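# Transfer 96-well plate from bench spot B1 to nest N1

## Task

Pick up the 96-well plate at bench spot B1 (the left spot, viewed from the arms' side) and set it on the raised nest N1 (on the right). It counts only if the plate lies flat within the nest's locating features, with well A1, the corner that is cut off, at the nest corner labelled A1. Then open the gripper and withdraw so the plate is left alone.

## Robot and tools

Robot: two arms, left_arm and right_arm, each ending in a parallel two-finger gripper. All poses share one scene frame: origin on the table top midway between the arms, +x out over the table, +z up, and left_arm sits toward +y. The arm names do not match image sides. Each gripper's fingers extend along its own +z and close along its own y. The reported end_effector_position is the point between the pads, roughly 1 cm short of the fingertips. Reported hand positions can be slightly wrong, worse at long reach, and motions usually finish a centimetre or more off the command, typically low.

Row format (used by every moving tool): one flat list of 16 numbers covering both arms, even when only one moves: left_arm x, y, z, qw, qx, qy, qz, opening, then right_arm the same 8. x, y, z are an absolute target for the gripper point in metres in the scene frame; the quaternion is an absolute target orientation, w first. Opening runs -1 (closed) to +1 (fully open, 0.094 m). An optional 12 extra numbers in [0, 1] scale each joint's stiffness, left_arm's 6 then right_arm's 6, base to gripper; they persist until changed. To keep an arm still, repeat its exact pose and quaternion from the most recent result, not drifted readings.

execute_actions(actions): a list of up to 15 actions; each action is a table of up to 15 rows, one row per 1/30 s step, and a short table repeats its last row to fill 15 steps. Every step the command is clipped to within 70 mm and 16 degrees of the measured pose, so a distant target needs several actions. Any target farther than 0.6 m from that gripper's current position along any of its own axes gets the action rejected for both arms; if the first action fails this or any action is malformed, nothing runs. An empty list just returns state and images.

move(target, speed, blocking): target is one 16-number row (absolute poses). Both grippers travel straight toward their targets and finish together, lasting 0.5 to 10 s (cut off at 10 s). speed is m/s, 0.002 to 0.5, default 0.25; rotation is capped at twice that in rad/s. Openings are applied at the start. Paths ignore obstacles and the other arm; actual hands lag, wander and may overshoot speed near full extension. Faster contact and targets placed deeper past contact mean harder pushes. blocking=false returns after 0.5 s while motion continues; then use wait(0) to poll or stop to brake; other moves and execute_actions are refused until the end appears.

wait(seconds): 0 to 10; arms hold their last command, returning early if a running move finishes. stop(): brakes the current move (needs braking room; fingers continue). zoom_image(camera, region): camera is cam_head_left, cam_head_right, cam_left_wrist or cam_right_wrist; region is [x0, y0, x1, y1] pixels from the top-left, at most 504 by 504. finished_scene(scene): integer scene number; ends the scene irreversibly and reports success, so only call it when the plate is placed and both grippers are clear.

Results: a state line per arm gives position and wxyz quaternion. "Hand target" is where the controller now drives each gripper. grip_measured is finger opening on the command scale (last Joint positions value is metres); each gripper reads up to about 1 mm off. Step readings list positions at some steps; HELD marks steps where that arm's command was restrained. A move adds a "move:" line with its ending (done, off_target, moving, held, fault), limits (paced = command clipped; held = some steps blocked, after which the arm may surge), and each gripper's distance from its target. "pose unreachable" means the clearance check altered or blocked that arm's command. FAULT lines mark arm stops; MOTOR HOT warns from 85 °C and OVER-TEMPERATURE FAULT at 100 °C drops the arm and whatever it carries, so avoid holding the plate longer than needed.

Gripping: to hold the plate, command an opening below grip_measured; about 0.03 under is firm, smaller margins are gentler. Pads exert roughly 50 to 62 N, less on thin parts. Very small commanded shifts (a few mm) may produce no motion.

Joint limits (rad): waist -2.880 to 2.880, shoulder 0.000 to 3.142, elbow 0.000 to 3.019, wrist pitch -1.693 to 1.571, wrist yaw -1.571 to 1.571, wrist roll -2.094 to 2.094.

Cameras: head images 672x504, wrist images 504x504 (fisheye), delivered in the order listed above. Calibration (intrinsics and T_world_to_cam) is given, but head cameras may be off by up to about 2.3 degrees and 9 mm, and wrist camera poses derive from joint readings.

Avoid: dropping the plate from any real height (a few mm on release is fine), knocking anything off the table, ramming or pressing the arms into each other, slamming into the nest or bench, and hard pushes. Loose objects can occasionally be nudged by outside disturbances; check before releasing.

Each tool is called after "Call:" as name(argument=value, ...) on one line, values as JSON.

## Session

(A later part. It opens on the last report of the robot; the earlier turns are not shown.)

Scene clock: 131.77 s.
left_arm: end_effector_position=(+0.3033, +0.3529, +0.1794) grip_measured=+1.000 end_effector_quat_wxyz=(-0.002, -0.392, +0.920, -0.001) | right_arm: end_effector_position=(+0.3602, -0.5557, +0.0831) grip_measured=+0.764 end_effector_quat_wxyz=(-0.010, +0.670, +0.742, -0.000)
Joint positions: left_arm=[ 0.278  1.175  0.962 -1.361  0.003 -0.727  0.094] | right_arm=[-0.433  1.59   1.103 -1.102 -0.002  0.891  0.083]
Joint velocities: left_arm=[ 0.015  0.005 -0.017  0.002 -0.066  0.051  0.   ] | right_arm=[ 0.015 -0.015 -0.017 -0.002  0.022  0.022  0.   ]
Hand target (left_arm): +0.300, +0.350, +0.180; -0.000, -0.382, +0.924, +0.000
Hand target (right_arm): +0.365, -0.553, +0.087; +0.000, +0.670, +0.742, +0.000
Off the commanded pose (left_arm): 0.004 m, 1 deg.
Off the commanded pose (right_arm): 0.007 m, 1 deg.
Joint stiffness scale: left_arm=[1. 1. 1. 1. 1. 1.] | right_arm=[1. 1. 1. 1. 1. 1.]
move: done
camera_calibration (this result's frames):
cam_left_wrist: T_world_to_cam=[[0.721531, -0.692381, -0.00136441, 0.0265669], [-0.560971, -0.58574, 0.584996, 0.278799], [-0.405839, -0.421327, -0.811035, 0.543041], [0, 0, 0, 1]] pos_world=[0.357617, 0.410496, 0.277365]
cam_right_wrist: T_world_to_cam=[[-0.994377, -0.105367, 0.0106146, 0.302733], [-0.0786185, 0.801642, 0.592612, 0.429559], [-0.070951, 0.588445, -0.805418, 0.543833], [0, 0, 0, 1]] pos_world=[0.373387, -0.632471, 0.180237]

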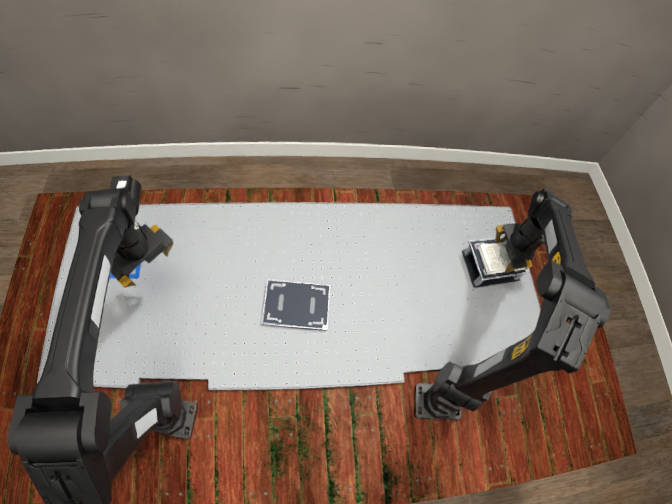

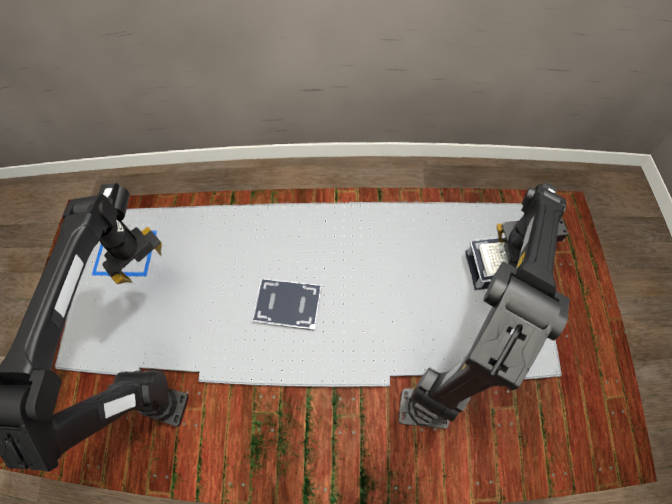

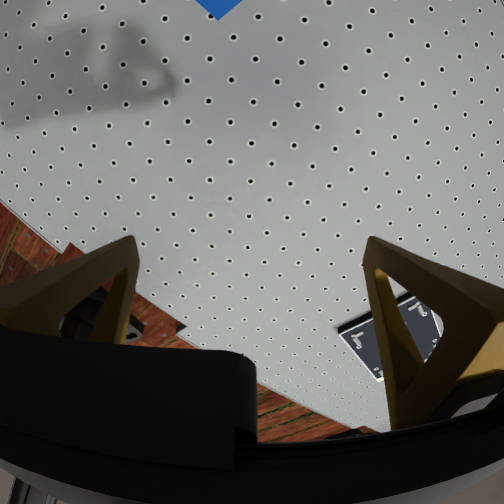

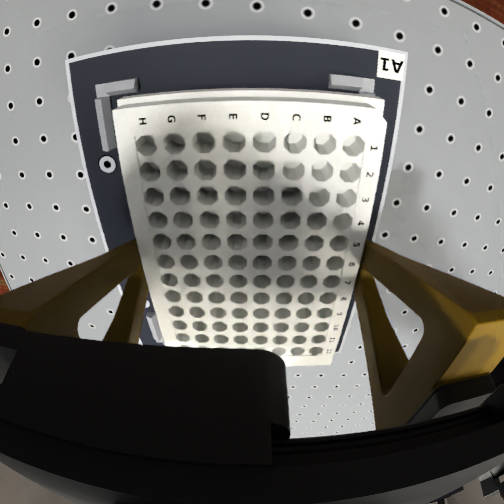

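Call:
move(target=[0.30,0.35,0.18,0,0.38,-0.92,0,1, 0.372,-0.54,0.135,0,0.670,0.742,0,0.74], speed=0.03)

Call:
move(target=[0.30,0.35,0.18,0,0.38,-0.92,0,1, 0.3648,-0.5645,0.09,0,0.670,0.742,0,0.74], speed=0.015)

Call:
zoom_image(camera="cam_right_wrist", region=[90, 30, 410, 190])

Scene clock: 137.83 s.
left_arm: end_effector_position=(+0.3033, +0.3529, +0.1794) grip_measured=+1.000 end_effector_quat_wxyz=(-0.002, -0.392, +0.920, -0.001) | right_arm: end_effector_position=(+0.3535, -0.5355, +0.1080) grip_measured=+0.764 end_effector_quat_wxyz=(-0.032, +0.671, +0.741, -0.005)
Joint positions: left_arm=[ 0.278  1.175  0.962 -1.361  0.003 -0.727  0.094] | right_arm=[-0.401  1.549  1.124 -1.211 -0.002  0.926  0.083]
Joint velocities: left_arm=[ 0.005 -0.005 -0.012 -0.017 -0.037  0.051  0.   ] | right_arm=[-0.005 -0.015  0.017 -0.007  0.022  0.081  0.001]
Hand target (left_arm): +0.300, +0.350, +0.180; -0.000, -0.382, +0.924, +0.000
Hand target (right_arm): +0.372, -0.540, +0.135; +0.000, +0.670, +0.742, +0.000
Off the commanded pose (left_arm): 0.004 m, 1 deg.
Off the commanded pose (right_arm): 0.033 m, 4 deg.
Joint stiffness scale: left_arm=[1. 1. 1. 1. 1. 1.] | right_arm=[1. 1. 1. 1. 1. 1.]
move: off_target (right_arm)
camera_calibration (this result's frames):
cam_left_wrist: T_world_to_cam=[[0.721531, -0.692381, -0.00136441, 0.0265669], [-0.560971, -0.58574, 0.584996, 0.278799], [-0.405839, -0.421327, -0.811035, 0.543041], [0, 0, 0, 1]] pos_world=[0.357617, 0.410496, 0.277365]
cam_right_wrist: T_world_to_cam=[[-0.993503, -0.103409, 0.04752, 0.294709], [-0.0526485, 0.787817, 0.613654, 0.379265], [-0.100894, 0.607166, -0.788143, 0.570262], [0, 0, 0, 1]] pos_world=[0.370299, -0.61456, 0.202705]

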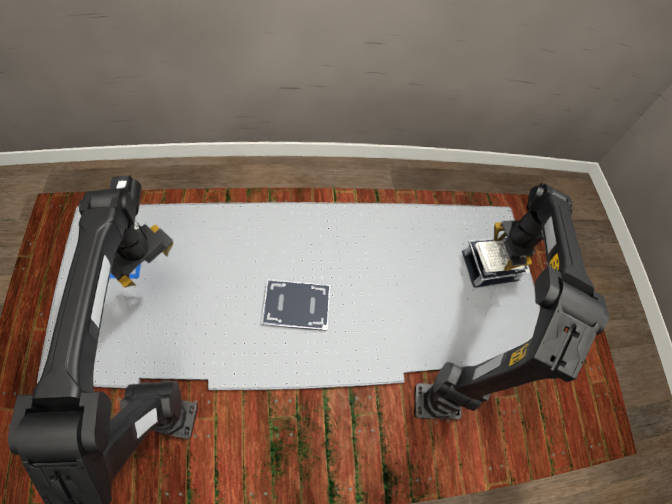

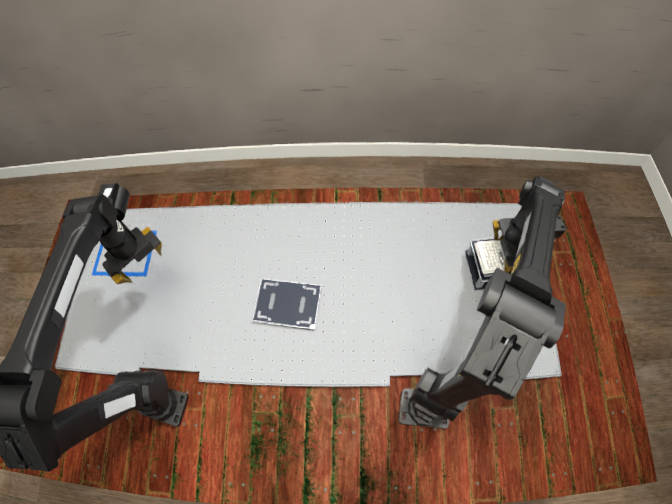

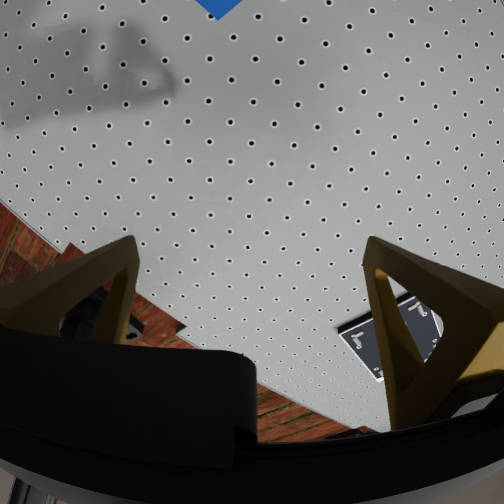

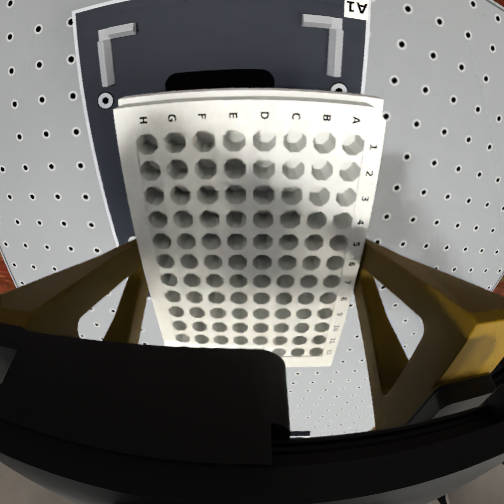

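Scene clock: 140.47 s.
left_arm: end_effector_position=(+0.3033, +0.3529, +0.1794) grip_measured=+1.000 end_effector_quat_wxyz=(-0.002, -0.392, +0.920, -0.001) | right_arm: end_effector_position=(+0.3664, -0.5578, +0.0932) grip_measured=+0.764 end_effector_quat_wxyz=(-0.001, +0.670, +0.743, +0.001)
Joint positions: left_arm=[ 0.278  1.175  0.962 -1.361  0.003 -0.727  0.094] | right_arm=[-0.429  1.583  1.124 -1.114 -0.002  0.893  0.083]
Joint velocities: left_arm=[-0.005 -0.005 -0.002 -0.017 -0.022  0.007  0.   ] | right_arm=[ 0.005  0.005 -0.007  0.002  0.007 -0.066  0.001]
Hand target (left_arm): +0.300, +0.350, +0.180; -0.000, -0.382, +0.924, +0.000
Hand target (right_arm): +0.364, -0.564, +0.090; -0.000, +0.671, +0.742, +0.000
Off the commanded pose (left_arm): 0.004 m, 1 deg.
Off the commanded pose (right_arm): 0.008 m, 0 deg.
Joint stiffness scale: left_arm=[1. 1. 1. 1. 1. 1.] | right_arm=[1. 1. 1. 1. 1. 1.]
move: done
camera_calibration (this result's frames):
cam_left_wrist: T_world_to_cam=[[0.721531, -0.692381, -0.00136441, 0.0265669], [-0.560971, -0.58574, 0.584996, 0.278799], [-0.405839, -0.421327, -0.811035, 0.543041], [0, 0, 0, 1]] pos_world=[0.357617, 0.410496, 0.277365]
cam_right_wrist: T_world_to_cam=[[-0.994233, -0.107226, -0.00209543, 0.308696], [-0.0882376, 0.806751, 0.584265, 0.432906], [-0.0609577, 0.581081, -0.81156, 0.546403], [0, 0, 0, 1]] pos_world=[0.378422, -0.633651, 0.191154]

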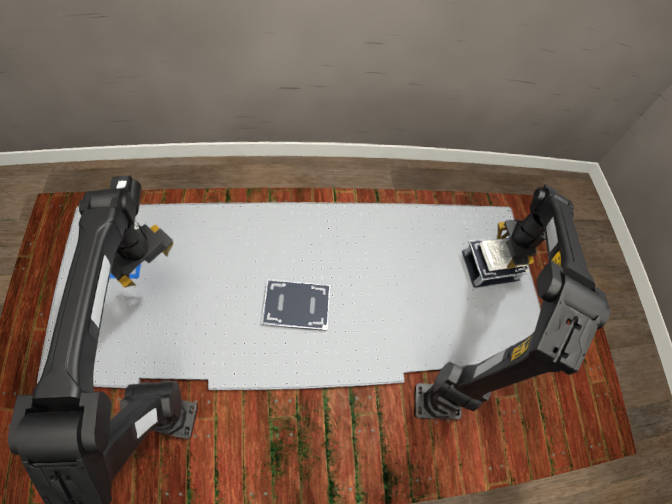

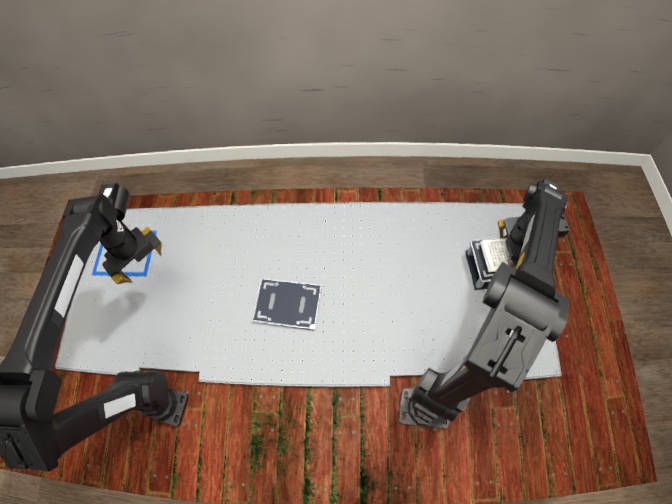

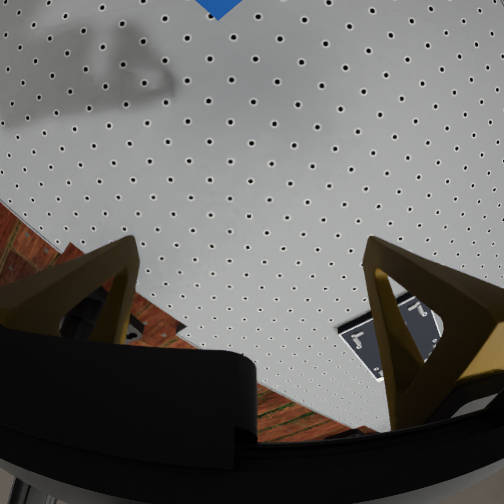

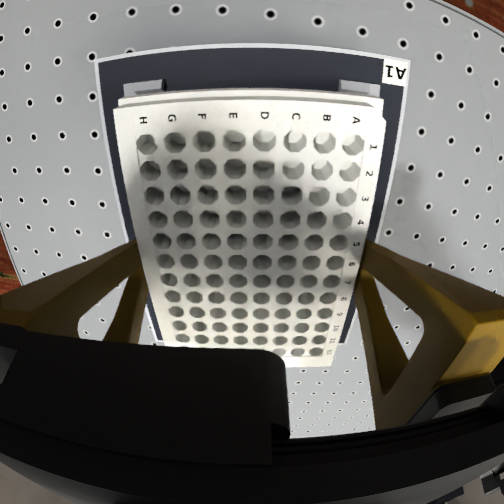

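Region (90, 30, 410, 190) of cam_right_wrist's 504x504 image, scaled by 1.575, with more detail than that image has.

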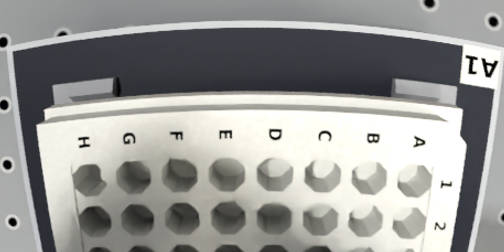

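Call:
move(target=[0.30,0.35,0.18,0,0.38,-0.92,0,1, 0.3635,-0.564,0.079,0,0.670,0.742,0,0.74], speed=0.01)

Call:
zoom_image(camera="cam_right_wrist", region=[90, 30, 410, 190])

Call:
zoom_image(camera="cam_head_left", region=[450, 220, 550, 295])

Scene clock: 144.13 s.
left_arm: end_effector_position=(+0.3033, +0.3529, +0.1794) grip_measured=+1.000 end_effector_quat_wxyz=(-0.002, -0.392, +0.920, -0.001) | right_arm: end_effector_position=(+0.3647, -0.5567, +0.0821) grip_measured=+0.764 end_effector_quat_wxyz=(-0.002, +0.669, +0.743, +0.001)
Joint positions: left_arm=[ 0.278  1.175  0.962 -1.361  0.003 -0.727  0.094] | right_arm=[-0.429  1.593  1.103 -1.085 -0.002  0.891  0.083]
Joint velocities: left_arm=[ 0.005 -0.005 -0.002 -0.007  0.037 -0.007  0.   ] | right_arm=[-0.015  0.005 -0.017 -0.007  0.022 -0.007  0.001]
Hand target (left_arm): +0.300, +0.350, +0.180; -0.000, -0.382, +0.924, +0.000
Hand target (right_arm): +0.363, -0.564, +0.079; -0.000, +0.670, +0.742, +0.000
Off the commanded pose (left_arm): 0.004 m, 1 deg.
Off the commanded pose (right_arm): 0.008 m, 0 deg.
Joint stiffness scale: left_arm=[1. 1. 1. 1. 1. 1.] | right_arm=[1. 1. 1. 1. 1. 1.]
move: done
camera_calibration (this result's frames):
cam_left_wrist: T_world_to_cam=[[0.721531, -0.692381, -0.00136441, 0.0265669], [-0.560971, -0.58574, 0.584996, 0.278799], [-0.405839, -0.421327, -0.811035, 0.543041], [0, 0, 0, 1]] pos_world=[0.357617, 0.410496, 0.277365]
cam_right_wrist: T_world_to_cam=[[-0.993986, -0.1095, -0.00121588, 0.305687], [-0.0895265, 0.806183, 0.584854, 0.438456], [-0.0630613, 0.581446, -0.811137, 0.537611], [0, 0, 0, 1]] pos_world=[0.377005, -0.632595, 0.180015]

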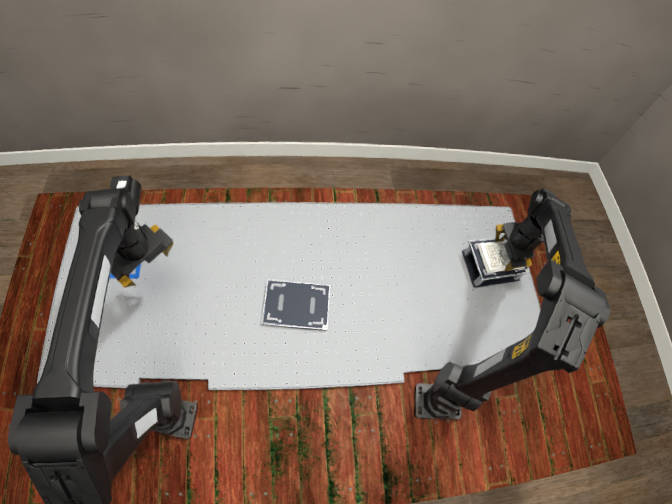

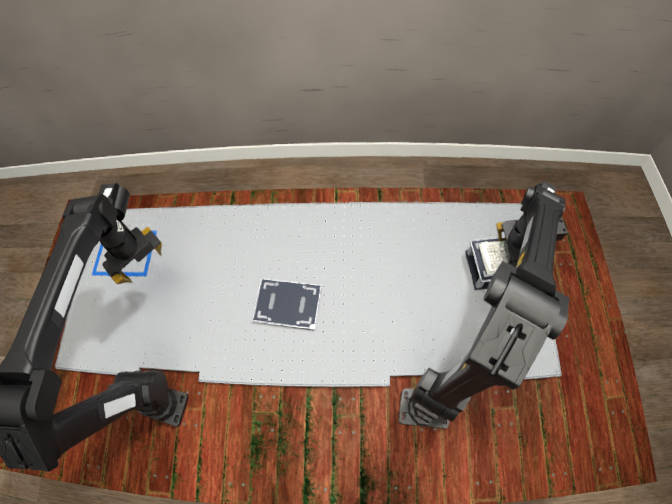

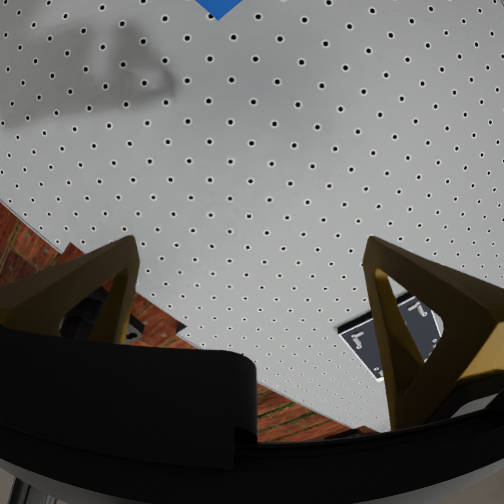

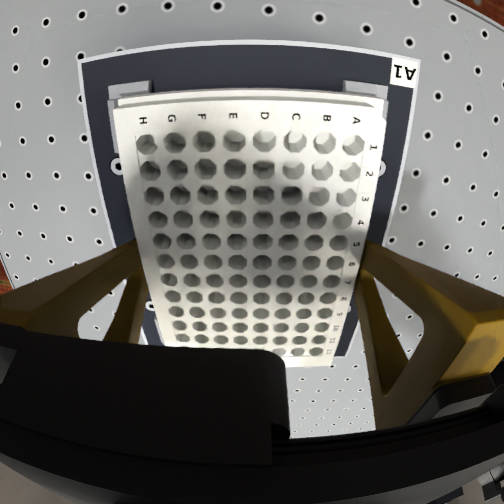

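Region (90, 30, 410, 190) of cam_right_wrist's 504x504 image, scaled by 1.575, with more detail than that image has.

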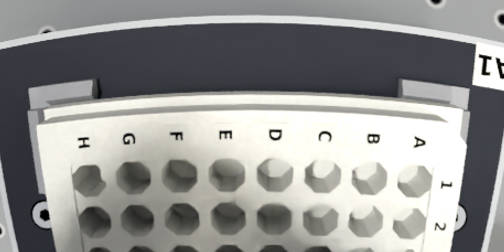

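Region (450, 220, 550, 295) of cam_head_left's 672x504 image, scaled by 5.040, with more detail than that image has; it fills the top 378 rows of this view, and the rest is white.

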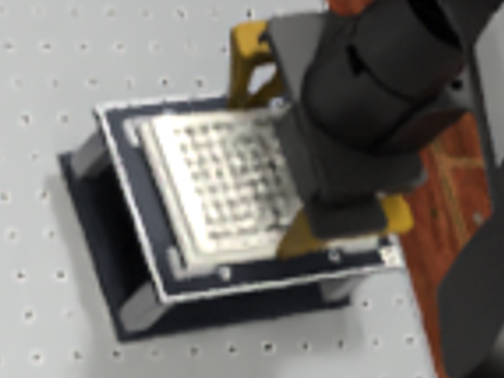

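Slightly +x (~1 mm), continue down.

Call:
move(target=[0.30,0.35,0.18,0,0.38,-0.92,0,1, 0.3648,-0.5646,0.066,0,0.670,0.742,0,0.74], speed=0.008)

Call:
zoom_image(camera="cam_right_wrist", region=[90, 30, 410, 190])

Call:
zoom_image(camera="cam_head_left", region=[450, 220, 550, 295])

Scene clock: 149.23 s.
left_arm: end_effector_position=(+0.3033, +0.3529, +0.1794) grip_measured=+1.000 end_effector_quat_wxyz=(-0.002, -0.392, +0.920, -0.001) | right_arm: end_effector_position=(+0.3656, -0.5567, +0.0790) grip_measured=+0.764 end_effector_quat_wxyz=(+0.002, +0.670, +0.743, +0.003)
Joint positions: left_arm=[ 0.278  1.175  0.962 -1.361  0.003 -0.727  0.094] | right_arm=[-0.429  1.594  1.095 -1.067 -0.005  0.893  0.083]
Joint velocities: left_arm=[ 0.005 -0.005  0.007 -0.012  0.037  0.095  0.   ] | right_arm=[-0.015 -0.005 -0.002 -0.002  0.007 -0.037 -0.001]
Hand target (left_arm): +0.300, +0.350, +0.180; -0.000, -0.382, +0.924, +0.000
Hand target (right_arm): +0.364, -0.564, +0.066; -0.000, +0.670, +0.742, -0.000
Off the commanded pose (left_arm): 0.004 m, 1 deg.
Off the commanded pose (right_arm): 0.015 m, 0 deg.
Joint stiffness scale: left_arm=[1. 1. 1. 1. 1. 1.] | right_arm=[1. 1. 1. 1. 1. 1.]
move: off_target (right_arm)
camera_calibration (this result's frames):
cam_left_wrist: T_world_to_cam=[[0.721531, -0.692381, -0.00136441, 0.0265669], [-0.560971, -0.58574, 0.584996, 0.278799], [-0.405839, -0.421327, -0.811035, 0.543041], [0, 0, 0, 1]] pos_world=[0.357617, 0.410496, 0.277365]
cam_right_wrist: T_world_to_cam=[[-0.994224, -0.10686, -0.00994201, 0.30887], [-0.0926353, 0.807708, 0.582259, 0.442555], [-0.0541898, 0.579817, -0.812942, 0.531112], [0, 0, 0, 1]] pos_world=[0.376863, -0.632397, 0.177153]

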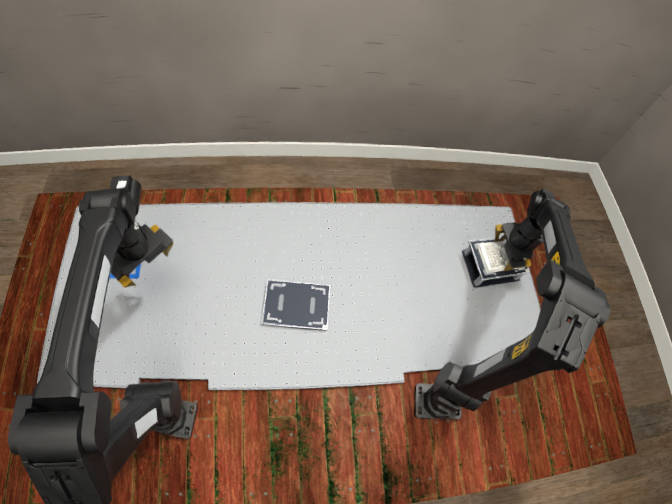

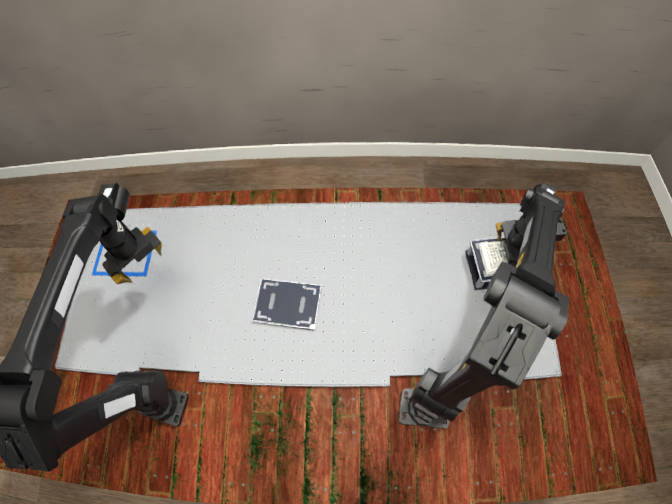

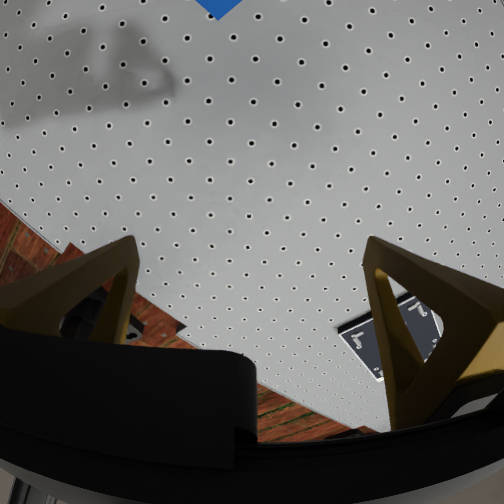

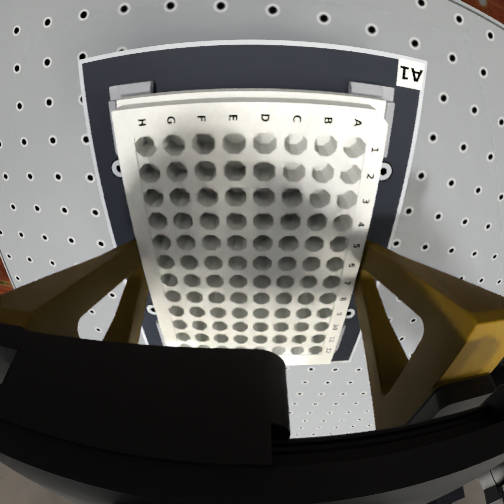

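Region (90, 30, 410, 190) of cam_right_wrist's 504x504 image, scaled by 1.575, with more detail than that image has.

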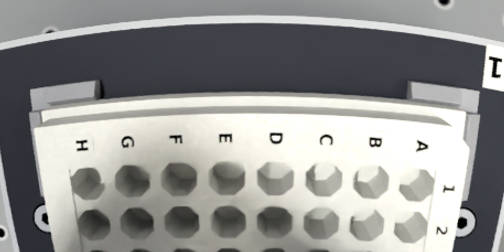

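Region (450, 220, 550, 295) of cam_head_left's 672x504 image, scaled by 5.040, with more detail than that image has; it fills the top 378 rows of this view, and the rest is white.

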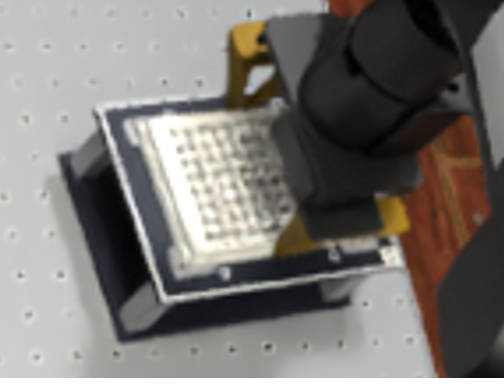

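Call:
move(target=[0.30,0.35,0.18,0,0.38,-0.92,0,1, 0.3635,-0.5665,0.072,0,0.670,0.742,0,0.74], speed=0.005)

Call:
zoom_image(camera="cam_right_wrist", region=[90, 30, 410, 190])

Call:
zoom_image(camera="cam_right_wrist", region=[120, 270, 380, 380])

Scene clock: 157.73 s.
left_arm: end_effector_position=(+0.3033, +0.3529, +0.1794) grip_measured=+1.000 end_effector_quat_wxyz=(-0.002, -0.392, +0.920, -0.001) | right_arm: end_effector_position=(+0.3656, -0.5564, +0.0790) grip_measured=+0.764 end_effector_quat_wxyz=(+0.002, +0.670, +0.742, +0.003)
Joint positions: left_arm=[ 0.278  1.175  0.962 -1.361  0.003 -0.727  0.094] | right_arm=[-0.429  1.594  1.095 -1.068 -0.006  0.894  0.083]
Joint velocities: left_arm=[-0.015  0.005 -0.022  0.007 -0.051 -0.007  0.   ] | right_arm=[ 0.005 -0.005 -0.007  0.002  0.022 -0.007 -0.001]
Hand target (left_arm): +0.300, +0.350, +0.180; -0.000, -0.382, +0.924, +0.000
Hand target (right_arm): +0.363, -0.566, +0.072; -0.000, +0.670, +0.742, +0.000
Off the commanded pose (left_arm): 0.004 m, 1 deg.
Off the commanded pose (right_arm): 0.012 m, 0 deg.
Joint stiffness scale: left_arm=[1. 1. 1. 1. 1. 1.] | right_arm=[1. 1. 1. 1. 1. 1.]
move: off_target (right_arm)
camera_calibration (this result's frames):
cam_left_wrist: T_world_to_cam=[[0.721531, -0.692381, -0.00136441, 0.0265669], [-0.560971, -0.58574, 0.584996, 0.278799], [-0.405839, -0.421327, -0.811035, 0.543041], [0, 0, 0, 1]] pos_world=[0.357617, 0.410496, 0.277365]
cam_right_wrist: T_world_to_cam=[[-0.994265, -0.106472, -0.0100695, 0.309089], [-0.0923202, 0.80694, 0.583374, 0.441703], [-0.0539874, 0.580957, -0.812142, 0.531452], [0, 0, 0, 1]] pos_world=[0.376786, -0.632269, 0.177048]

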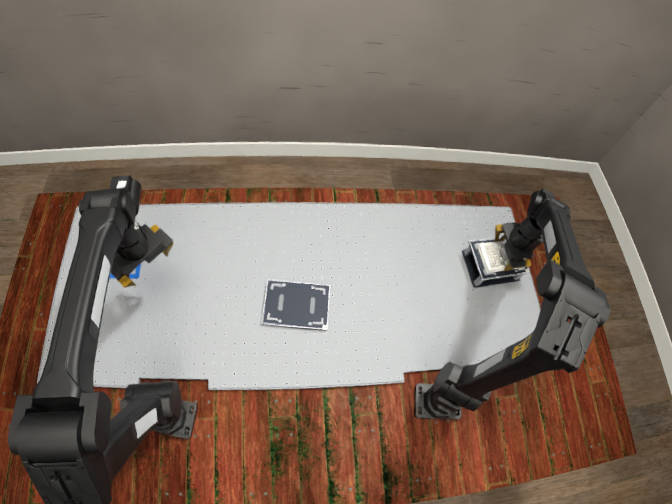

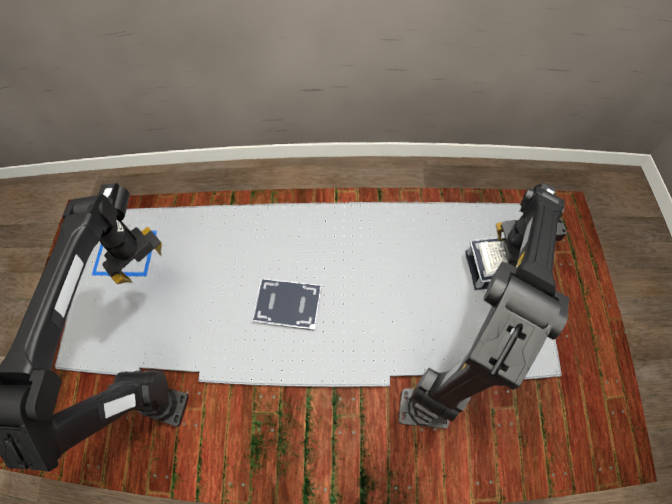

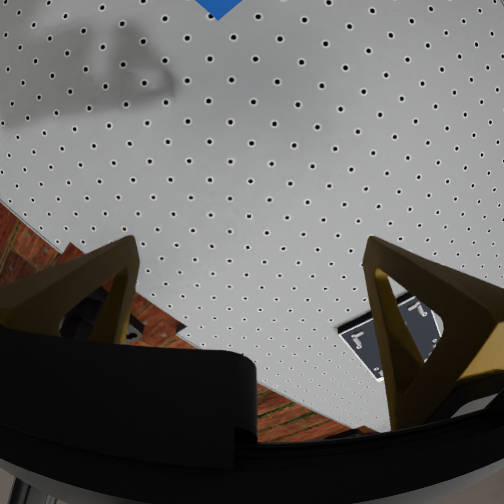

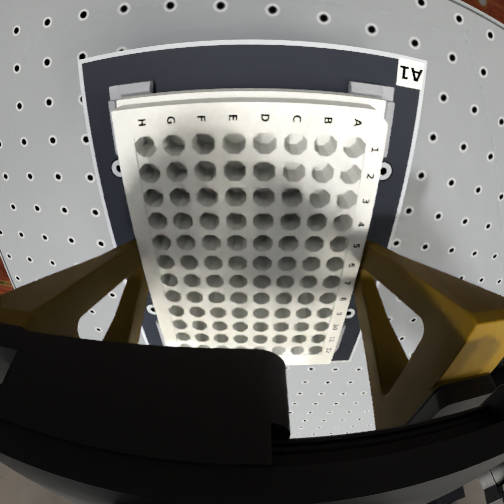

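Region (90, 30, 410, 190) of cam_right_wrist's 504x504 image, scaled by 1.575, with more detail than that image has.

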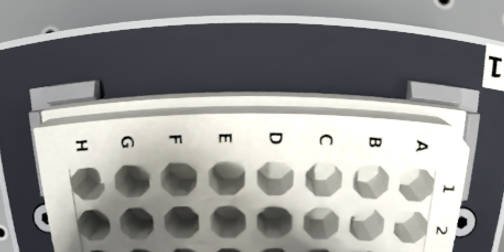

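Region (120, 270, 380, 380) of cam_right_wrist's 504x504 image, scaled by 1.938, with more detail than that image has; it fills the top 213 rows of this view, and the rest is white.

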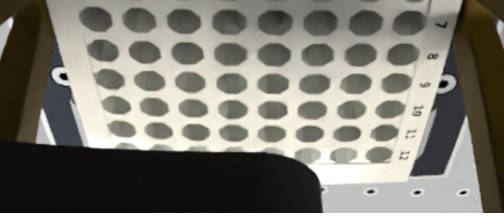

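Call:
move(target=[0.30,0.35,0.18,0,0.38,-0.92,0,1, 0.3656,-0.5564,0.079,0,0.670,0.742,0,1], speed=0.005)

Call:
move(target=[0.30,0.35,0.18,0,0.38,-0.92,0,1, 0.378,-0.562,0.17,0,0.670,0.742,0,1], speed=0.04)

Call:
zoom_image(camera="cam_right_wrist", region=[100, 0, 400, 300])

Call:
zoom_image(camera="cam_head_left", region=[450, 220, 550, 295])

Scene clock: 164.00 s.
left_arm: end_effector_position=(+0.3033, +0.3529, +0.1794) grip_measured=+1.000 end_effector_quat_wxyz=(-0.002, -0.392, +0.920, -0.001) | right_arm: end_effector_position=(+0.3652, -0.5570, +0.0790) grip_measured=+1.000 end_effector_quat_wxyz=(+0.002, +0.670, +0.742, +0.002)
Joint positions: left_arm=[ 0.278  1.175  0.962 -1.361  0.003 -0.727  0.094] | right_arm=[-0.429  1.594  1.095 -1.068 -0.002  0.894  0.094]
Joint velocities: left_arm=[-0.015 -0.015  0.007 -0.012 -0.022  0.007  0.   ] | right_arm=[-0.005 -0.005  0.017 -0.022 -0.022  0.007  0.   ]
Hand target (left_arm): +0.300, +0.350, +0.180; -0.000, -0.382, +0.924, +0.000
Hand target (right_arm): +0.366, -0.556, +0.079; +0.000, +0.670, +0.742, -0.000
Off the commanded pose (left_arm): 0.004 m, 1 deg.
Off the commanded pose (right_arm): 0.001 m, 0 deg.
Joint stiffness scale: left_arm=[1. 1. 1. 1. 1. 1.] | right_arm=[1. 1. 1. 1. 1. 1.]
move: done
camera_calibration (this result's frames):
cam_left_wrist: T_world_to_cam=[[0.721531, -0.692381, -0.00136441, 0.0265669], [-0.560971, -0.58574, 0.584996, 0.278799], [-0.405839, -0.421327, -0.811035, 0.543041], [0, 0, 0, 1]] pos_world=[0.357617, 0.410496, 0.277365]
cam_right_wrist: T_world_to_cam=[[-0.994325, -0.106105, -0.00766809, 0.308713], [-0.0907919, 0.80884, 0.580978, 0.442805], [-0.0554422, 0.578377, -0.813883, 0.530982], [0, 0, 0, 1]] pos_world=[0.376603, -0.63251, 0.177264]

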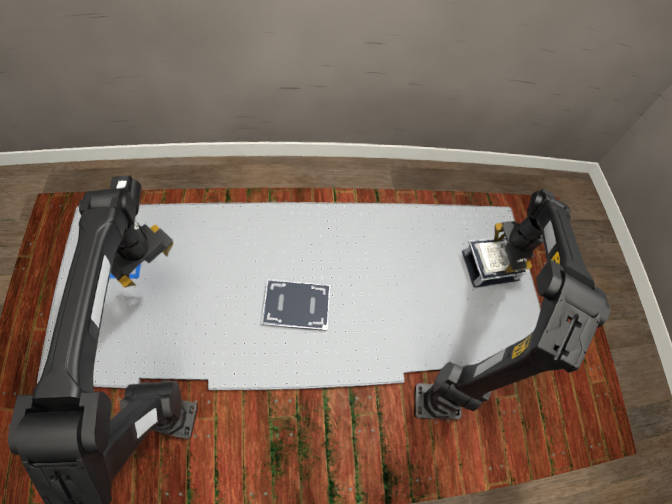

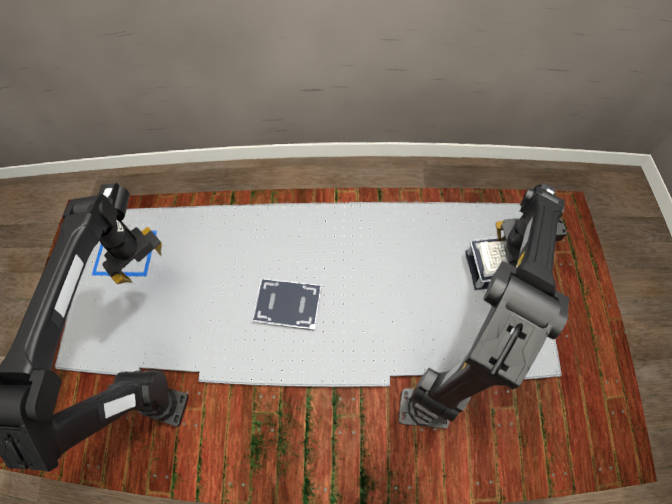

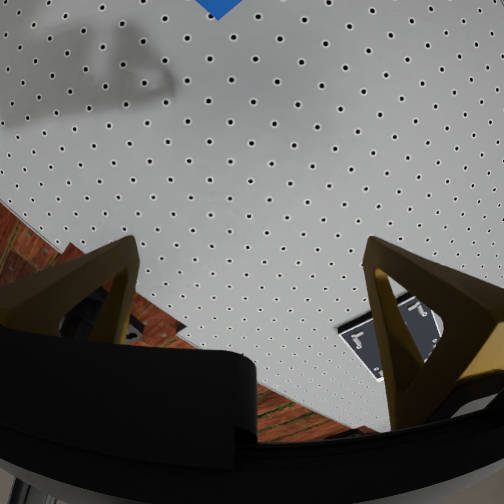

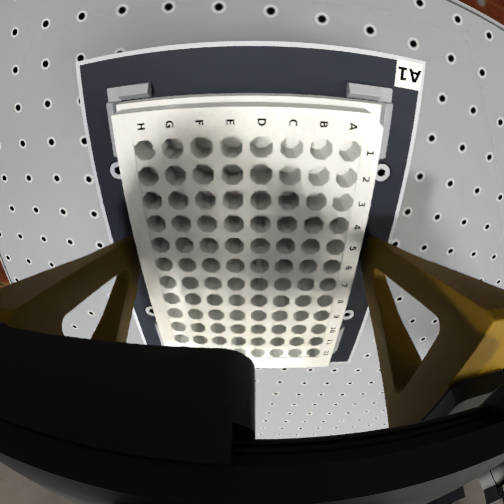

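Scene clock: 166.63 s.
left_arm: end_effector_position=(+0.3033, +0.3529, +0.1794) grip_measured=+1.000 end_effector_quat_wxyz=(-0.002, -0.392, +0.920, -0.001) | right_arm: end_effector_position=(+0.3643, -0.5563, +0.1422) grip_measured=+1.000 end_effector_quat_wxyz=(-0.032, +0.670, +0.742, -0.004)
Joint positions: left_arm=[ 0.278  1.175  0.962 -1.361  0.003 -0.727  0.094] | right_arm=[-0.429  1.565  1.239 -1.309 -0.002  0.894  0.094]
Joint velocities: left_arm=[-0.015  0.005 -0.002 -0.002 -0.051 -0.066  0.   ] | right_arm=[ 0.005 -0.015 -0.017 -0.002  0.037  0.022  0.   ]
Hand target (left_arm): +0.300, +0.350, +0.180; -0.000, -0.382, +0.924, +0.000
Hand target (right_arm): +0.379, -0.562, +0.170; +0.000, +0.670, +0.742, +0.000
Off the commanded pose (left_arm): 0.004 m, 1 deg.
Off the commanded pose (right_arm): 0.031 m, 4 deg.
Joint stiffness scale: left_arm=[1. 1. 1. 1. 1. 1.] | right_arm=[1. 1. 1. 1. 1. 1.]
move: off_target (right_arm)
camera_calibration (this result's frames):
cam_left_wrist: T_world_to_cam=[[0.721531, -0.692381, -0.00136441, 0.0265669], [-0.560971, -0.58574, 0.584996, 0.278799], [-0.405839, -0.421327, -0.811035, 0.543041], [0, 0, 0, 1]] pos_world=[0.357617, 0.410496, 0.277365]
cam_right_wrist: T_world_to_cam=[[-0.993259, -0.106795, 0.0450775, 0.300047], [-0.0567002, 0.786777, 0.614628, 0.375998], [-0.101105, 0.607928, -0.787528, 0.611378], [0, 0, 0, 1]] pos_world=[0.381157, -0.635457, 0.236853]

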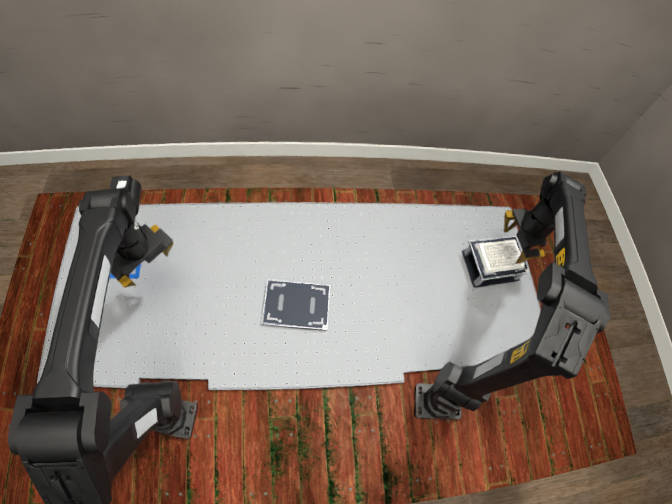

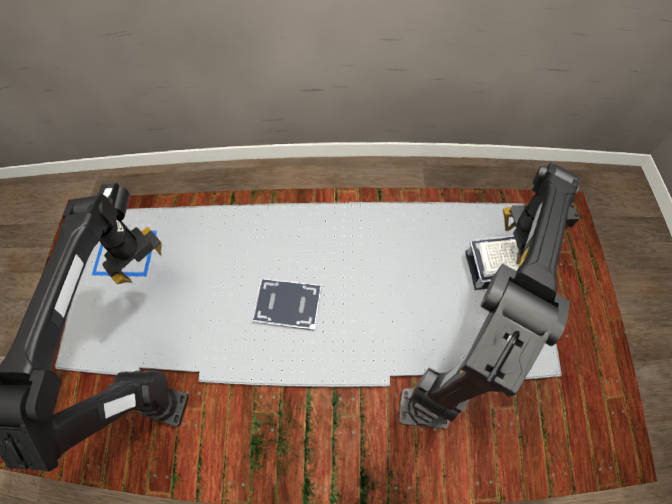

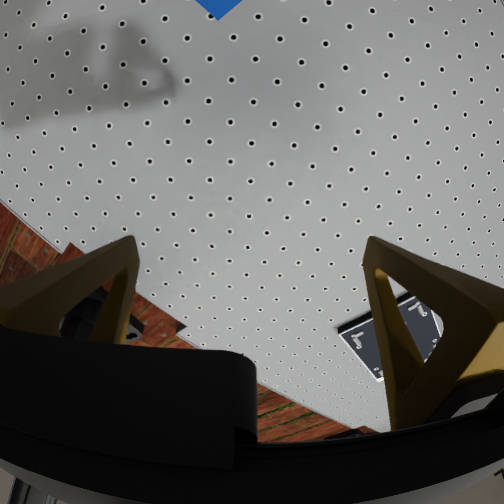

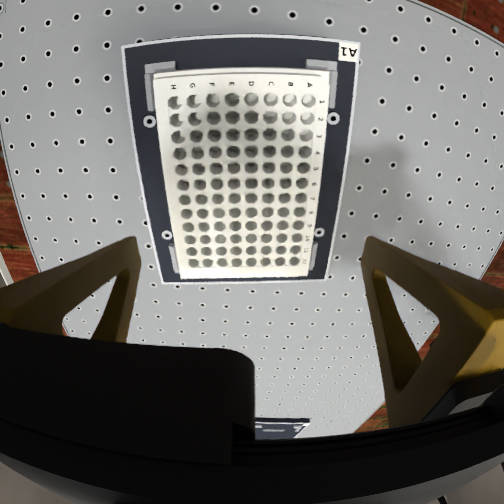

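Region (100, 0, 400, 300) of cam_right_wrist's 504x504 image, scaled by 1.680, with more detail than that image has.

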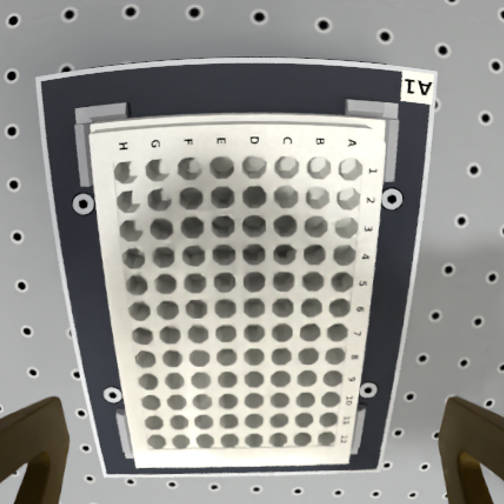

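Region (450, 220, 550, 295) of cam_head_left's 672x504 image, scaled by 5.040, with more detail than that image has; it fills the top 378 rows of this view, and the rest is white.

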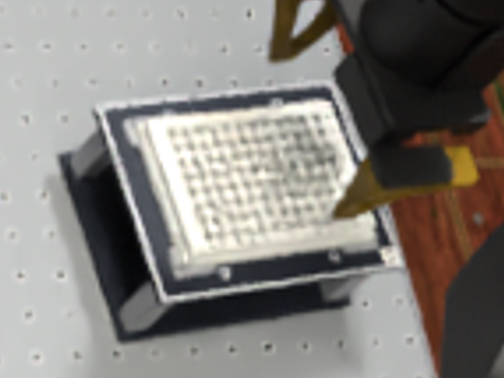

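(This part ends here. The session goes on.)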